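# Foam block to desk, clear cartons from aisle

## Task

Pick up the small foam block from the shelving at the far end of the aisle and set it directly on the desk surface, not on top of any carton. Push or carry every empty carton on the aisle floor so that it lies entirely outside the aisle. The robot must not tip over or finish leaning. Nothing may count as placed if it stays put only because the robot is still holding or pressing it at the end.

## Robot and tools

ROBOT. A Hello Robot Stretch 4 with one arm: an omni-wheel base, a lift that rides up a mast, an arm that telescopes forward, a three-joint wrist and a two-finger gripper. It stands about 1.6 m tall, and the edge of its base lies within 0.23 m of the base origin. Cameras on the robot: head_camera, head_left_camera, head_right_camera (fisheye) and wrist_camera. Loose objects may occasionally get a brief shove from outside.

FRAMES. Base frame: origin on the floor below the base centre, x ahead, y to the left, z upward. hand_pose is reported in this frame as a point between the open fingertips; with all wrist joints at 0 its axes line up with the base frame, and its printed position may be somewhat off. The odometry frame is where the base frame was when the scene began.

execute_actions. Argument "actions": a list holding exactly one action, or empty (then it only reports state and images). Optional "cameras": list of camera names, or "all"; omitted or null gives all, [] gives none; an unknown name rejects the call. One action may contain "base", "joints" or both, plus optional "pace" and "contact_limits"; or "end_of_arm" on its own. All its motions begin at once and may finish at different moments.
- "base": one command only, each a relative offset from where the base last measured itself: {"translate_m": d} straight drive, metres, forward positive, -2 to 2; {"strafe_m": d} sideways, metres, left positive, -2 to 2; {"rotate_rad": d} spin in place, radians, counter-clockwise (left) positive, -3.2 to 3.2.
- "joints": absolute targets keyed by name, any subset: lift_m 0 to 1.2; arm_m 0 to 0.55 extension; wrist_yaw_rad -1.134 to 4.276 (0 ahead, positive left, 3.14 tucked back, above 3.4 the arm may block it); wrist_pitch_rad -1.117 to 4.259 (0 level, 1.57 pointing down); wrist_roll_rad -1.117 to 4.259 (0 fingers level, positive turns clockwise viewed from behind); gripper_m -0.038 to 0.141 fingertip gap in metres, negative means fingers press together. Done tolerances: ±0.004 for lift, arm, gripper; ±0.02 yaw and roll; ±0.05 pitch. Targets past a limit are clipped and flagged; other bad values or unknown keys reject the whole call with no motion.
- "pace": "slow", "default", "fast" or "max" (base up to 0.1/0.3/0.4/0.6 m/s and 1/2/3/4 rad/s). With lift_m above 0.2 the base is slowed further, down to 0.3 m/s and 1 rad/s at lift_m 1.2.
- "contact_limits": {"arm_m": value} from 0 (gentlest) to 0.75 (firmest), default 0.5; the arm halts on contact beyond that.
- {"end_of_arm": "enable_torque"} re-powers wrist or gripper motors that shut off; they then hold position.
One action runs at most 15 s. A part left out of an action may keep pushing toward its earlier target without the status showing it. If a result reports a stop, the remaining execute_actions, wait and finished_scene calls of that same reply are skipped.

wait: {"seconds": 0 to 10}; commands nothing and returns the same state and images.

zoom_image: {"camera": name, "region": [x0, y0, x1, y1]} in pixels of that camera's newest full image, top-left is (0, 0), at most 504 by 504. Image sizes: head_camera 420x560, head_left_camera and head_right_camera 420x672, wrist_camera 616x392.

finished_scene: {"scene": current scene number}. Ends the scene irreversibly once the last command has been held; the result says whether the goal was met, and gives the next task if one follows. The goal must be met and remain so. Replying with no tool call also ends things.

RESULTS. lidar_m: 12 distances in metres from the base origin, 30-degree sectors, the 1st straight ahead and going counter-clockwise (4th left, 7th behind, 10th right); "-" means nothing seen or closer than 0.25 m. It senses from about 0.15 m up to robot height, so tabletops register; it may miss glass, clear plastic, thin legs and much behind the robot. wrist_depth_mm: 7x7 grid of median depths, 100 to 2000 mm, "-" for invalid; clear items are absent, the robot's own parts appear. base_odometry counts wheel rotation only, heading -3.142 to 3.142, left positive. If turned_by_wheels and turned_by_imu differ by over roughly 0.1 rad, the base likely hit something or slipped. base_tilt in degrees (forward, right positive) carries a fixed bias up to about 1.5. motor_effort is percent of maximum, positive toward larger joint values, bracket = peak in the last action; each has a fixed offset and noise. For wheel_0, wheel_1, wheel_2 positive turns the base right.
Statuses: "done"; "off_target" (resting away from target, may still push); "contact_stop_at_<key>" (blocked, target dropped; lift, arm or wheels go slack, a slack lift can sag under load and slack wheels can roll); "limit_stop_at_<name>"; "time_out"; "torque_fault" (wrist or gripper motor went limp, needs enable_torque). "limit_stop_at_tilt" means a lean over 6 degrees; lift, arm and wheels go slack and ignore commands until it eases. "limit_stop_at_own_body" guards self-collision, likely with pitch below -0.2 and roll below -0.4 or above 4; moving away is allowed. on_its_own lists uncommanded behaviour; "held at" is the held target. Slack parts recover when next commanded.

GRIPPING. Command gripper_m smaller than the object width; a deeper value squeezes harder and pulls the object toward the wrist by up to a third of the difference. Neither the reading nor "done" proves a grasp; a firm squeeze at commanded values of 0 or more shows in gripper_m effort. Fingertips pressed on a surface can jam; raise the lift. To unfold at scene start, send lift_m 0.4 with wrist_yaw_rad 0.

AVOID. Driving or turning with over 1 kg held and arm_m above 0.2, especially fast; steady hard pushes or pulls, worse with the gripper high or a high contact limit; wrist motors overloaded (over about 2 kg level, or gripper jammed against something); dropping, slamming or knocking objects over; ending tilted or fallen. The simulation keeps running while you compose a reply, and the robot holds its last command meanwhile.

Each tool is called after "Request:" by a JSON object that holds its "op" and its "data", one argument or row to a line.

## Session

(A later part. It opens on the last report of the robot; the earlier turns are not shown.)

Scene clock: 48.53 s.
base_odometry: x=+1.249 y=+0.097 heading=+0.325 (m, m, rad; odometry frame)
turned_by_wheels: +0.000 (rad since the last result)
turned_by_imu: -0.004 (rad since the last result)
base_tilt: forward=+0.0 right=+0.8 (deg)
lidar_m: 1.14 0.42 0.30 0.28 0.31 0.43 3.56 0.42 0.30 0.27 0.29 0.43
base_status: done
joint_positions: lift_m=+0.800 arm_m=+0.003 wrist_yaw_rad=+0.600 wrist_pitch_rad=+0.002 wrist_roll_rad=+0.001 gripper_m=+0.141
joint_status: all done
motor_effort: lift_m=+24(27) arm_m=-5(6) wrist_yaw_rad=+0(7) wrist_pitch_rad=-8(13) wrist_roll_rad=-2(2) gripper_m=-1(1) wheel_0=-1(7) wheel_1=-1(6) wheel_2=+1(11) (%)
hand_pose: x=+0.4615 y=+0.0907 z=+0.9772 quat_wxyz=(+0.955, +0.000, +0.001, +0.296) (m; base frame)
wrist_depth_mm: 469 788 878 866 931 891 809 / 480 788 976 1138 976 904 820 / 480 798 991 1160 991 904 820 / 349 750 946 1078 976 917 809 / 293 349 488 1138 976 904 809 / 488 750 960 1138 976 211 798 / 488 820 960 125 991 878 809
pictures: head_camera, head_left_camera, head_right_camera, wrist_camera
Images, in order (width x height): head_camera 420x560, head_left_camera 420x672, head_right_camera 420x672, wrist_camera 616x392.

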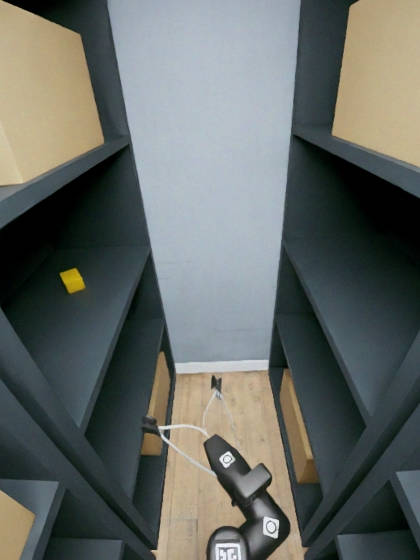

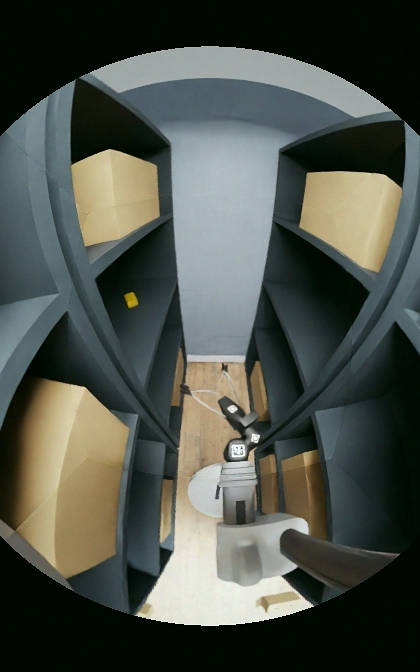

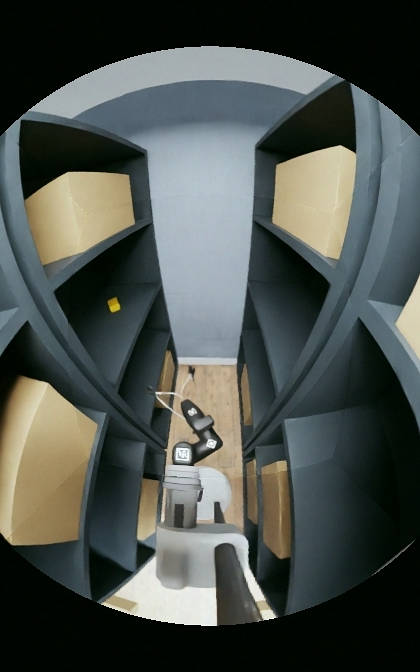

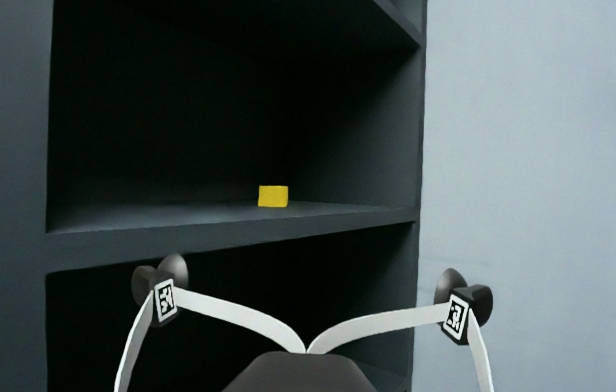

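Request:
{"op": "execute_actions", "data": {
  "actions": [
    {"base":{"translate_m":0.5},"joints":{"lift_m":0.98,"wrist_pitch_rad":0.35,"wrist_yaw_rad":0},"pace":"fast"}
  ],
  "cameras": []
}}

Request:
{"op": "execute_actions", "data": {
  "actions": [
    {"base":{"rotate_rad":1.09}}
  ],
  "cameras": ["head_camera","wrist_camera"]
}}

Scene clock: 51.57 s.
base_odometry: x=+1.723 y=+0.257 heading=+0.325 (m, m, rad; odometry frame)
turned_by_wheels: +0.000 (rad since the last result)
turned_by_imu: -0.002 (rad since the last result)
base_tilt: forward=-0.1 right=+0.6 (deg)
lidar_m: 0.76 0.42 0.30 0.28 0.28 0.43 1.66 0.44 0.31 0.27 0.30 0.43
base_status: done
joint_positions: lift_m=+0.980 arm_m=+0.003 wrist_yaw_rad=+0.000 wrist_pitch_rad=+0.352 wrist_roll_rad=+0.001 gripper_m=+0.141
joint_status: all done
motor_effort: lift_m=+24(26) arm_m=-6(5) wrist_yaw_rad=-1(3) wrist_pitch_rad=-8(8) wrist_roll_rad=-3(1) gripper_m=-1(1) wheel_0=+0(7) wheel_1=+1(6) wheel_2=+0(11) (%)
hand_pose: x=+0.4448 y=-0.0874 z=+1.0584 quat_wxyz=(+0.985, +0.000, +0.175, +0.000) (m; base frame)
wrist_depth_mm: 480 480 480 473 466 459 415 / 504 512 504 500 488 477 436 / 512 535 530 525 517 480 462 / 525 569 564 554 554 492 484 / 569 603 597 585 585 517 407 / 597 640 621 627 609 211 336 / 634 683 683 125 668 597 597
pictures: none
No camera images: the call's "cameras" was empty. Leave "cameras" out to get every camera's image.

Scene clock: 53.47 s.
base_odometry: x=+1.723 y=+0.257 heading=+1.415 (m, m, rad; odometry frame)
turned_by_wheels: +1.090 (rad since the last result)
turned_by_imu: +1.085 (rad since the last result)
base_tilt: forward=+0.0 right=+0.7 (deg)
lidar_m: 0.29 0.28 0.32 0.45 1.00 0.40 0.32 0.29 0.31 0.45 0.76 0.41
base_status: done
joint_positions: lift_m=+0.980 arm_m=+0.003 wrist_yaw_rad=+0.000 wrist_pitch_rad=+0.352 wrist_roll_rad=+0.001 gripper_m=+0.141
joint_status: not commanded
motor_effort: lift_m=+23(24) arm_m=-6(6) wrist_yaw_rad=+0(1) wrist_pitch_rad=-8(8) wrist_roll_rad=-1(3) gripper_m=-1(1) wheel_0=-2(5) wheel_1=-1(6) wheel_2=+1(5) (%)
hand_pose: x=+0.4448 y=-0.0874 z=+1.0585 quat_wxyz=(+0.985, +0.000, +0.175, +0.000) (m; base frame)
wrist_depth_mm: 439 477 521 569 640 580 473 / 455 500 554 609 691 585 484 / 480 521 574 640 715 603 492 / 480 517 535 504 517 559 492 / 375 382 387 392 397 404 404 / 296 273 279 307 310 211 312 / 245 246 250 125 254 263 508
pictures: head_camera, wrist_camera
Images, in order (width x height): head_camera 420x560, wrist_camera 616x392.

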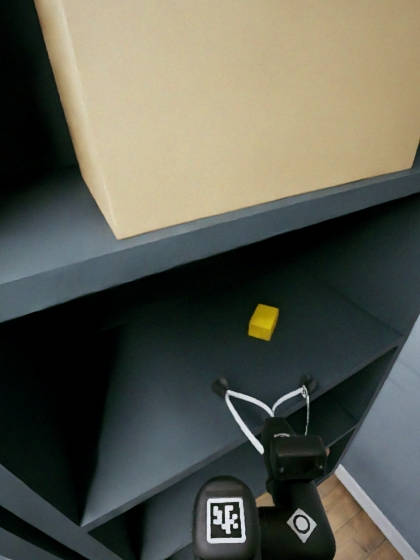

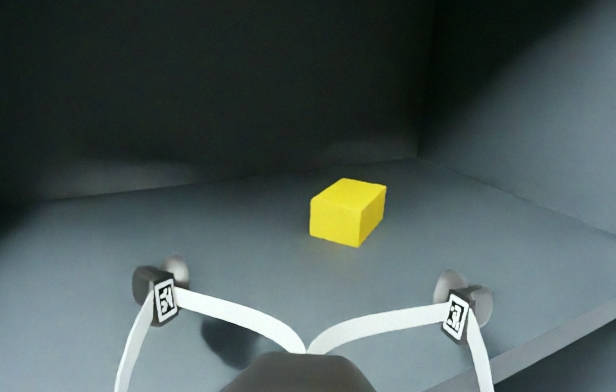

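Request:
{"op": "execute_actions", "data": {
  "actions": [
    {"base":{"rotate_rad":0.05},"joints":{"arm_m":0.24,"wrist_yaw_rad":-0.3,"lift_m":0.99},"pace":"fast"}
  ],
  "cameras": ["wrist_camera"]
}}

Request:
{"op": "execute_actions", "data": {
  "actions": [
    {"joints":{"lift_m":0.947}}
  ],
  "cameras": ["head_camera","wrist_camera"]
}}

Scene clock: 55.43 s.
base_odometry: x=+1.723 y=+0.257 heading=+1.465 (m, m, rad; odometry frame)
turned_by_wheels: +0.050 (rad since the last result)
turned_by_imu: +0.049 (rad since the last result)
base_tilt: forward=+0.0 right=+0.7 (deg)
lidar_m: 0.29 0.28 0.30 0.47 0.87 0.41 0.30 0.29 0.31 0.48 0.74 0.38
base_status: done
joint_positions: lift_m=+0.990 arm_m=+0.239 wrist_yaw_rad=-0.300 wrist_pitch_rad=+0.352 wrist_roll_rad=+0.001 gripper_m=+0.141
joint_status: all done
motor_effort: lift_m=+24(25) arm_m=+6(11) wrist_yaw_rad=-3(7) wrist_pitch_rad=-7(8) wrist_roll_rad=-3(3) gripper_m=-2(2) wheel_0=-2(3) wheel_1=-2(1) wheel_2=-2(3) (%)
hand_pose: x=+0.6428 y=-0.1635 z=+1.0684 quat_wxyz=(+0.973, +0.026, +0.173, -0.147) (m; base frame)
wrist_depth_mm: 294 334 384 455 488 402 351 / 304 345 404 477 508 415 362 / 317 362 424 508 530 430 373 / 332 377 445 525 535 445 379 / 343 379 407 407 415 418 384 / 307 287 290 251 324 211 327 / 255 256 251 125 265 264 270
pictures: wrist_camera
Images, in order (width x height): wrist_camera 616x392.

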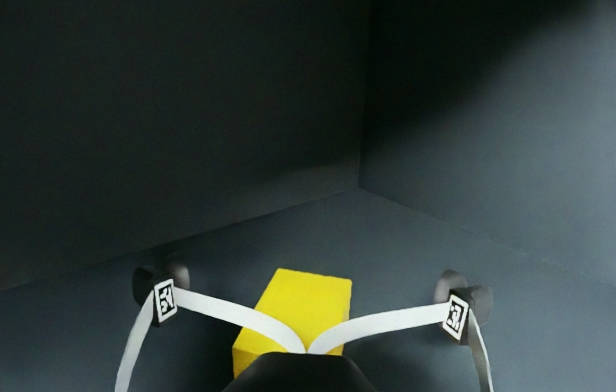

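Scene clock: 56.47 s.
base_odometry: x=+1.723 y=+0.257 heading=+1.465 (m, m, rad; odometry frame)
turned_by_wheels: +0.000 (rad since the last result)
turned_by_imu: +0.000 (rad since the last result)
base_tilt: forward=-0.1 right=+0.6 (deg)
lidar_m: 0.29 0.28 0.31 0.47 0.87 0.40 0.31 0.29 0.30 0.46 0.75 0.38
base_status: not commanded
joint_positions: lift_m=+0.947 arm_m=+0.239 wrist_yaw_rad=-0.300 wrist_pitch_rad=+0.352 wrist_roll_rad=+0.001 gripper_m=+0.141
joint_status: all done
motor_effort: lift_m=+16(23) arm_m=+6(6) wrist_yaw_rad=-3(3) wrist_pitch_rad=-7(7) wrist_roll_rad=-3(1) gripper_m=+1(2) wheel_0=-2(2) wheel_1=-1(1) wheel_2=-2(2) (%)
hand_pose: x=+0.6428 y=-0.1635 z=+1.0261 quat_wxyz=(+0.973, +0.026, +0.173, -0.147) (m; base frame)
wrist_depth_mm: 294 336 384 452 488 402 351 / 306 347 402 477 508 415 362 / 317 364 424 508 530 427 370 / 330 379 415 449 459 427 379 / 312 317 322 237 330 334 336 / 245 228 203 195 257 211 259 / 205 204 208 125 211 211 219
pictures: head_camera, wrist_camera
Images, in order (width x height): head_camera 420x560, wrist_camera 616x392.

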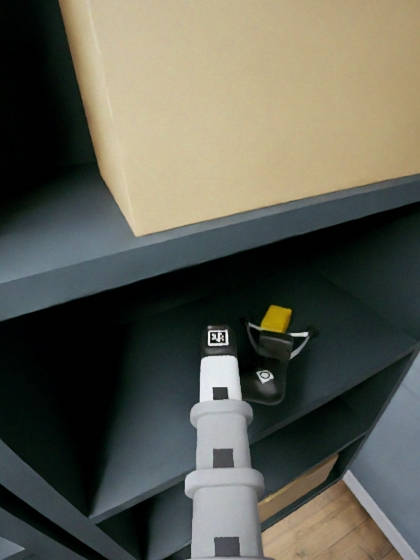

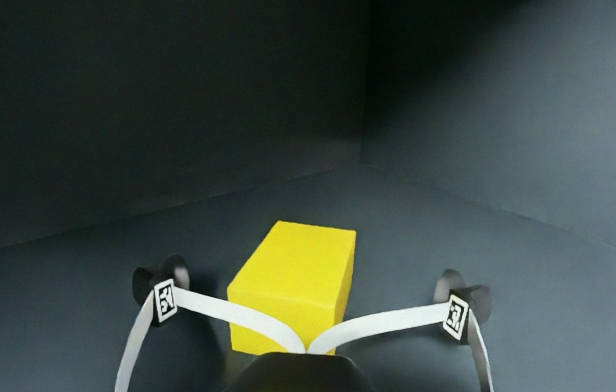

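Request:
{"op": "execute_actions", "data": {
  "actions": [
    {"joints":{"gripper_m":0.0,"lift_m":0.94}}
  ],
  "cameras": ["wrist_camera"]
}}

Request:
{"op": "execute_actions", "data": {
  "actions": [
    {"joints":{"lift_m":0.98,"arm_m":0.1,"wrist_yaw_rad":0}}
  ],
  "cameras": ["wrist_camera"]
}}

Scene clock: 59.40 s.
base_odometry: x=+1.723 y=+0.257 heading=+1.465 (m, m, rad; odometry frame)
turned_by_wheels: +0.000 (rad since the last result)
turned_by_imu: -0.001 (rad since the last result)
base_tilt: forward=+0.0 right=+0.7 (deg)
lidar_m: 0.30 0.28 0.31 0.48 0.89 0.39 0.31 0.29 0.32 0.49 0.75 0.38
base_status: not commanded
joint_positions: lift_m=+0.940 arm_m=+0.239 wrist_yaw_rad=-0.300 wrist_pitch_rad=+0.352 wrist_roll_rad=+0.001 gripper_m=+0.001
joint_status: all done
motor_effort: lift_m=+16(17) arm_m=+6(6) wrist_yaw_rad=-1(0) wrist_pitch_rad=-8(8) wrist_roll_rad=-3(2) gripper_m=-25(24) wheel_0=-2(2) wheel_1=-1(2) wheel_2=-2(2) (%)
hand_pose: x=+0.6427 y=-0.1635 z=+1.0190 quat_wxyz=(+0.973, +0.026, +0.173, -0.147) (m; base frame)
wrist_depth_mm: 294 334 384 455 488 407 353 / 306 345 402 480 508 415 359 / 317 362 424 504 525 427 373 / 329 370 413 430 442 415 377 / 298 303 309 213 317 319 322 / 235 237 181 180 183 248 248 / 196 189 198 183 195 191 206
pictures: wrist_camera
Images, in order (width x height): wrist_camera 616x392.

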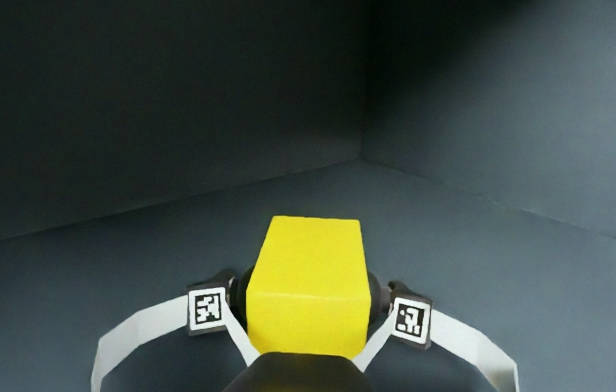

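Scene clock: 60.87 s.
base_odometry: x=+1.723 y=+0.257 heading=+1.465 (m, m, rad; odometry frame)
turned_by_wheels: +0.000 (rad since the last result)
turned_by_imu: +0.000 (rad since the last result)
base_tilt: forward=+0.0 right=+0.7 (deg)
lidar_m: 0.30 0.27 0.31 0.46 0.89 0.38 0.32 0.29 0.32 0.47 0.76 0.37
base_status: not commanded
joint_positions: lift_m=+0.980 arm_m=+0.101 wrist_yaw_rad=+0.000 wrist_pitch_rad=+0.353 wrist_roll_rad=+0.001 gripper_m=+0.001
joint_status: all done
motor_effort: lift_m=+25(25) arm_m=-6(3) wrist_yaw_rad=-3(4) wrist_pitch_rad=-9(9) wrist_roll_rad=+0(1) gripper_m=-25(24) wheel_0=-2(2) wheel_1=-1(1) wheel_2=-2(2) (%)
hand_pose: x=+0.5427 y=-0.0874 z=+1.0582 quat_wxyz=(+0.984, +0.000, +0.175, +0.000) (m; base frame)
wrist_depth_mm: 366 397 430 466 512 539 462 / 382 413 452 492 549 569 469 / 402 436 477 525 580 597 480 / 418 455 488 530 549 549 484 / 375 379 387 214 392 402 402 / 291 296 181 180 182 310 309 / 244 237 247 183 243 239 257
pictures: wrist_camera
Images, in order (width x height): wrist_camera 616x392.

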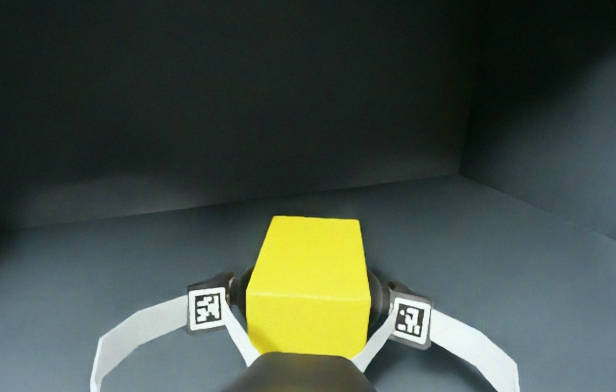

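Request:
{"op": "execute_actions", "data": {
  "actions": [
    {"base":{"rotate_rad":-1.14},"joints":{"arm_m":0.005}}
  ],
  "cameras": []
}}

Request:
{"op": "execute_actions", "data": {
  "actions": [
    {"base":{"translate_m":-2},"joints":{"lift_m":0.8},"pace":"fast"}
  ],
  "cameras": []
}}

Request:
{"op": "execute_actions", "data": {
  "actions": [
    {"base":{"rotate_rad":3.0},"joints":{"arm_m":0.3}}
  ],
  "cameras": []
}}

Request:
{"op": "execute_actions", "data": {
  "actions": [
    {"base":{"translate_m":0.4},"joints":{"arm_m":0.5},"pace":"fast"}
  ],
  "cameras": ["head_camera","wrist_camera"]
}}

Scene clock: 63.33 s.
base_odometry: x=+1.723 y=+0.257 heading=+0.325 (m, m, rad; odometry frame)
turned_by_wheels: -1.140 (rad since the last result)
turned_by_imu: -1.135 (rad since the last result)
base_tilt: forward=-0.1 right=+0.7 (deg)
lidar_m: 0.75 0.42 0.30 0.28 0.30 0.44 1.68 0.42 0.30 0.29 0.30 0.43
base_status: done
joint_positions: lift_m=+0.980 arm_m=+0.006 wrist_yaw_rad=+0.000 wrist_pitch_rad=+0.353 wrist_roll_rad=+0.001 gripper_m=+0.001
joint_status: all done
motor_effort: lift_m=+24(25) arm_m=-6(5) wrist_yaw_rad=+0(1) wrist_pitch_rad=-9(9) wrist_roll_rad=-5(1) gripper_m=-25(25) wheel_0=+1(7) wheel_1=+1(5) wheel_2=-1(5) (%)
hand_pose: x=+0.4477 y=-0.0875 z=+1.0583 quat_wxyz=(+0.985, +0.000, +0.175, +0.000) (m; base frame)
wrist_depth_mm: 477 477 473 469 466 459 415 / 504 504 504 496 492 477 433 / 517 535 539 521 521 488 455 / 530 564 559 549 554 492 484 / 559 609 585 213 580 521 404 / 591 634 180 179 183 549 338 / 634 683 691 183 647 580 580
pictures: none
No camera images: the call's "cameras" was empty. Leave "cameras" out to get every camera's image.

Scene clock: 70.30 s.
base_odometry: x=-0.173 y=-0.381 heading=+0.325 (m, m, rad; odometry frame)
turned_by_wheels: +0.000 (rad since the last result)
turned_by_imu: +0.003 (rad since the last result)
base_tilt: forward=+0.1 right=+0.7 (deg)
lidar_m: 1.17 0.95 0.51 0.51 1.95 1.26 1.18 1.25 1.91 1.84 0.41 0.94
base_status: done
joint_positions: lift_m=+0.800 arm_m=+0.006 wrist_yaw_rad=+0.000 wrist_pitch_rad=+0.353 wrist_roll_rad=+0.001 gripper_m=+0.001
joint_status: all done
motor_effort: lift_m=+17(21) arm_m=-6(6) wrist_yaw_rad=+0(0) wrist_pitch_rad=-9(8) wrist_roll_rad=-1(4) gripper_m=-24(24) wheel_0=+1(6) wheel_1=+1(8) wheel_2=+0(9) (%)
hand_pose: x=+0.4477 y=-0.0874 z=+0.8789 quat_wxyz=(+0.984, +0.000, +0.175, +0.000) (m; base frame)
wrist_depth_mm: 603 960 1366 - 1366 574 569 / 640 931 1499 - 1430 609 591 / 683 1537 1537 - 1281 634 627 / 732 1098 1576 - 1078 676 661 / 759 788 1397 214 904 723 707 / 820 788 181 179 183 759 741 / 878 878 1205 182 831 778 798
pictures: none
No camera images: the call's "cameras" was empty. Leave "cameras" out to get every camera's image.

Scene clock: 73.10 s.
base_odometry: x=-0.173 y=-0.381 heading=-2.958 (m, m, rad; odometry frame)
turned_by_wheels: +3.000 (rad since the last result)
turned_by_imu: +2.986 (rad since the last result)
base_tilt: forward=+0.1 right=+0.8 (deg)
lidar_m: 1.19 1.20 2.01 1.84 0.42 0.46 0.93 0.96 1.11 0.50 1.88 1.33
base_status: done
joint_positions: lift_m=+0.800 arm_m=+0.299 wrist_yaw_rad=+0.000 wrist_pitch_rad=+0.352 wrist_roll_rad=+0.001 gripper_m=+0.001
joint_status: all done
motor_effort: lift_m=+18(18) arm_m=+5(6) wrist_yaw_rad=+0(2) wrist_pitch_rad=-8(9) wrist_roll_rad=-2(4) gripper_m=-24(23) wheel_0=+1(7) wheel_1=+1(3) wheel_2=+2(7) (%)
hand_pose: x=+0.7408 y=-0.0874 z=+0.8788 quat_wxyz=(+0.985, +0.000, +0.175, +0.000) (m; base frame)
wrist_depth_mm: 1255 1255 1308 1336 1336 1366 1430 / 1308 1336 1366 1397 1464 1464 1499 / 1336 1229 1205 1255 1336 1537 1576 / 741 798 831 842 854 866 917 / 1499 1576 1576 213 1708 1708 1808 / 1430 1229 181 180 182 1464 1537 / 1255 1182 1255 183 1205 1182 1281
pictures: none
No camera images: the call's "cameras" was empty. Leave "cameras" out to get every camera's image.

Scene clock: 75.60 s.
base_odometry: x=-0.566 y=-0.454 heading=-2.958 (m, m, rad; odometry frame)
turned_by_wheels: +0.000 (rad since the last result)
turned_by_imu: -0.002 (rad since the last result)
base_tilt: forward=+0.0 right=+0.7 (deg)
lidar_m: 0.78 0.79 2.00 1.88 1.95 0.74 1.34 1.32 0.65 1.79 1.81 0.89
base_status: done
joint_positions: lift_m=+0.800 arm_m=+0.499 wrist_yaw_rad=+0.000 wrist_pitch_rad=+0.353 wrist_roll_rad=+0.001 gripper_m=+0.001
joint_status: all done
motor_effort: lift_m=+18(18) arm_m=+5(5) wrist_yaw_rad=-1(0) wrist_pitch_rad=-9(9) wrist_roll_rad=+0(3) gripper_m=-22(23) wheel_0=-1(7) wheel_1=-1(5) wheel_2=+0(11) (%)
hand_pose: x=+0.9407 y=-0.0874 z=+0.8788 quat_wxyz=(+0.985, +0.000, +0.175, +0.000) (m; base frame)
wrist_depth_mm: 750 759 778 788 809 831 831 / 768 788 820 842 854 878 904 / 831 842 866 891 917 946 960 / 759 759 759 778 798 809 831 / 535 549 554 213 569 574 580 / 424 430 180 179 183 449 445 / 355 343 359 183 349 347 373
pictures: head_camera, wrist_camera
Images, in order (width x height): head_camera 420x560, wrist_camera 616x392.

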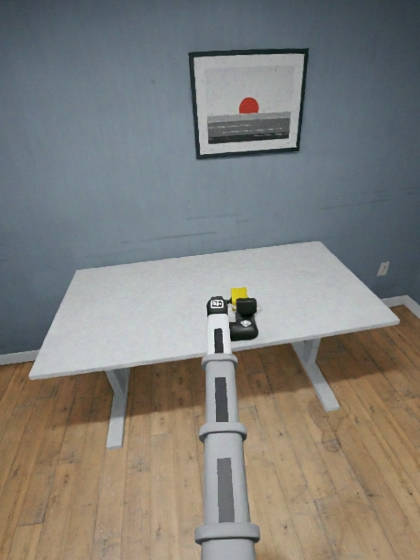

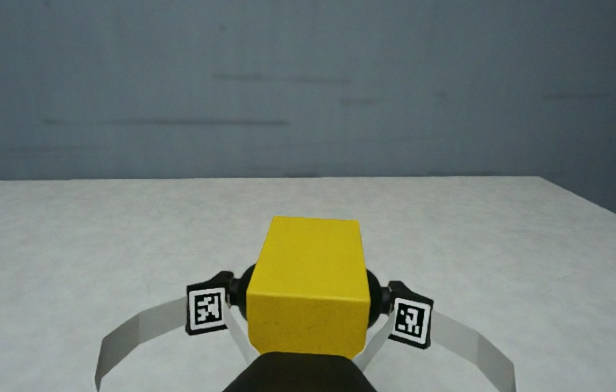

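Request:
{"op": "execute_actions", "data": {
  "actions": [
    {"joints":{"lift_m":0.677,"arm_m":0.54}}
  ],
  "cameras": []
}}

Request:
{"op": "execute_actions", "data": {
  "actions": [
    {"joints":{"gripper_m":0.1}}
  ],
  "cameras": []
}}

Request:
{"op": "execute_actions", "data": {
  "actions": [
    {"joints":{"lift_m":0.74,"arm_m":0.45},"pace":"fast"}
  ]
}}

Scene clock: 77.70 s.
base_odometry: x=-0.566 y=-0.454 heading=-2.958 (m, m, rad; odometry frame)
turned_by_wheels: +0.000 (rad since the last result)
turned_by_imu: +0.000 (rad since the last result)
base_tilt: forward=+0.1 right=+0.8 (deg)
lidar_m: 0.79 0.80 2.00 1.90 1.94 0.72 1.31 1.29 0.65 1.78 1.80 0.89
base_status: not commanded
joint_positions: lift_m=+0.677 arm_m=+0.539 wrist_yaw_rad=+0.000 wrist_pitch_rad=+0.353 wrist_roll_rad=+0.001 gripper_m=+0.001
joint_status: all done
motor_effort: lift_m=+16(16) arm_m=+6(7) wrist_yaw_rad=+0(1) wrist_pitch_rad=-9(8) wrist_roll_rad=-1(2) gripper_m=-22(26) wheel_0=-1(1) wheel_1=-1(1) wheel_2=+0(0) (%)
hand_pose: x=+0.9806 y=-0.0874 z=+0.7560 quat_wxyz=(+0.985, +0.000, +0.175, +0.000) (m; base frame)
wrist_depth_mm: 715 732 741 759 778 798 820 / 750 759 778 809 831 854 842 / 683 699 707 723 750 778 798 / 430 436 445 449 459 466 477 / 312 319 322 215 329 334 334 / 245 248 181 179 183 258 259 / 204 198 206 183 202 199 214
pictures: none
No camera images: the call's "cameras" was empty. Leave "cameras" out to get every camera's image.

Scene clock: 79.50 s.
base_odometry: x=-0.566 y=-0.454 heading=-2.958 (m, m, rad; odometry frame)
turned_by_wheels: +0.000 (rad since the last result)
turned_by_imu: +0.000 (rad since the last result)
base_tilt: forward=+0.0 right=+0.7 (deg)
lidar_m: 0.80 0.81 2.00 1.88 1.93 0.72 1.35 1.32 0.64 1.78 1.79 0.89
base_status: not commanded
joint_positions: lift_m=+0.677 arm_m=+0.539 wrist_yaw_rad=+0.000 wrist_pitch_rad=+0.353 wrist_roll_rad=+0.001 gripper_m=+0.100
joint_status: all done
motor_effort: lift_m=+16(16) arm_m=+6(6) wrist_yaw_rad=+1(2) wrist_pitch_rad=-9(9) wrist_roll_rad=-2(0) gripper_m=-3(22) wheel_0=-1(1) wheel_1=-1(0) wheel_2=+0(0) (%)
hand_pose: x=+0.9806 y=-0.0874 z=+0.7560 quat_wxyz=(+0.985, +0.000, +0.175, +0.000) (m; base frame)
wrist_depth_mm: 707 723 750 759 768 788 809 / 732 759 788 788 809 854 854 / 683 691 707 732 741 778 809 / 427 436 442 452 459 462 469 / 310 317 322 237 327 332 334 / 245 247 198 197 194 257 258 / 204 202 208 131 209 206 214
pictures: none
No camera images: the call's "cameras" was empty. Leave "cameras" out to get every camera's image.

Scene clock: 80.57 s.
base_odometry: x=-0.566 y=-0.454 heading=-2.958 (m, m, rad; odometry frame)
turned_by_wheels: +0.000 (rad since the last result)
turned_by_imu: +0.000 (rad since the last result)
base_tilt: forward=+0.0 right=+1.0 (deg)
lidar_m: 0.80 0.81 2.01 1.88 1.92 0.73 1.33 1.33 0.64 1.78 1.79 0.90
base_status: not commanded
joint_positions: lift_m=+0.740 arm_m=+0.451 wrist_yaw_rad=+0.000 wrist_pitch_rad=+0.352 wrist_roll_rad=+0.001 gripper_m=+0.100
joint_status: all done
motor_effort: lift_m=+25(27) arm_m=-6(11) wrist_yaw_rad=-1(2) wrist_pitch_rad=-7(8) wrist_roll_rad=-3(1) gripper_m=-5(1) wheel_0=-1(1) wheel_1=-1(1) wheel_2=+0(0) (%)
hand_pose: x=+0.8927 y=-0.0875 z=+0.8184 quat_wxyz=(+0.985, +0.000, +0.175, +0.000) (m; base frame)
wrist_depth_mm: 788 798 820 854 854 878 891 / 831 842 866 878 904 917 946 / 854 866 891 917 931 946 991 / 585 603 609 615 627 647 647 / 427 433 442 421 449 455 462 / 340 343 198 307 200 357 355 / 279 278 285 131 289 283 296
pictures: head_camera, head_left_camera, head_right_camera, wrist_camera
Images, in order (width x height): head_camera 420x560, head_left_camera 420x672, head_right_camera 420x672, wrist_camera 616x392.

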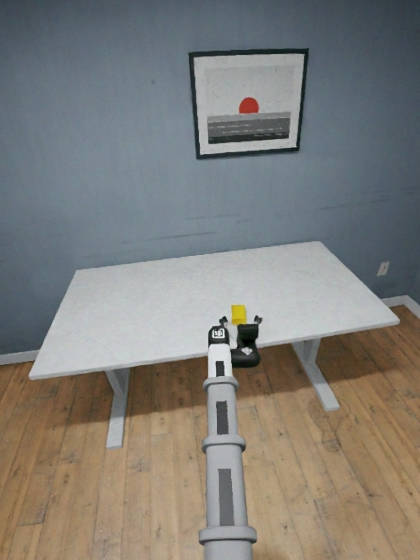

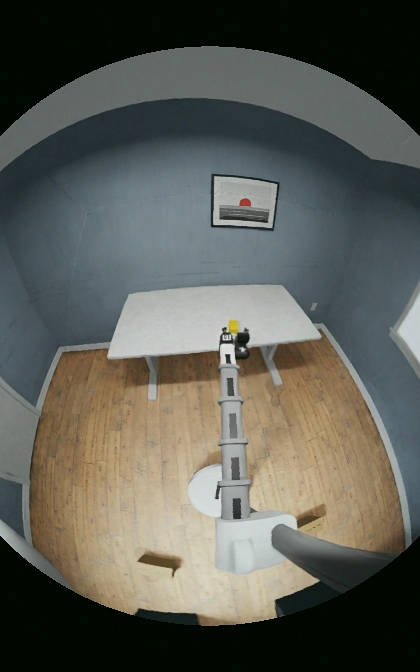

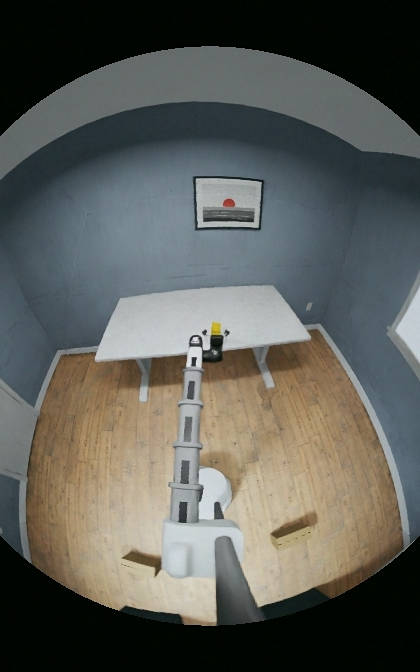

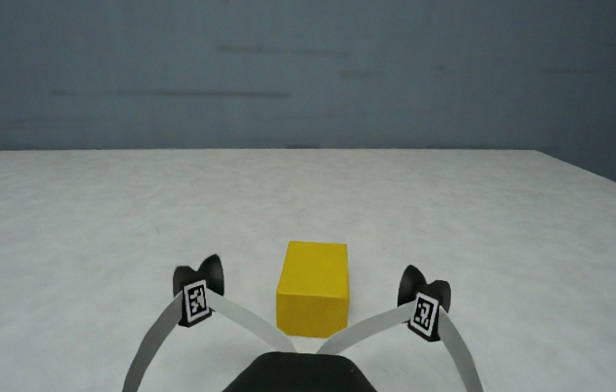

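Request:
{"op": "finished_scene", "data": {
  "scene": 1
}}

The scene is finished: the task was done.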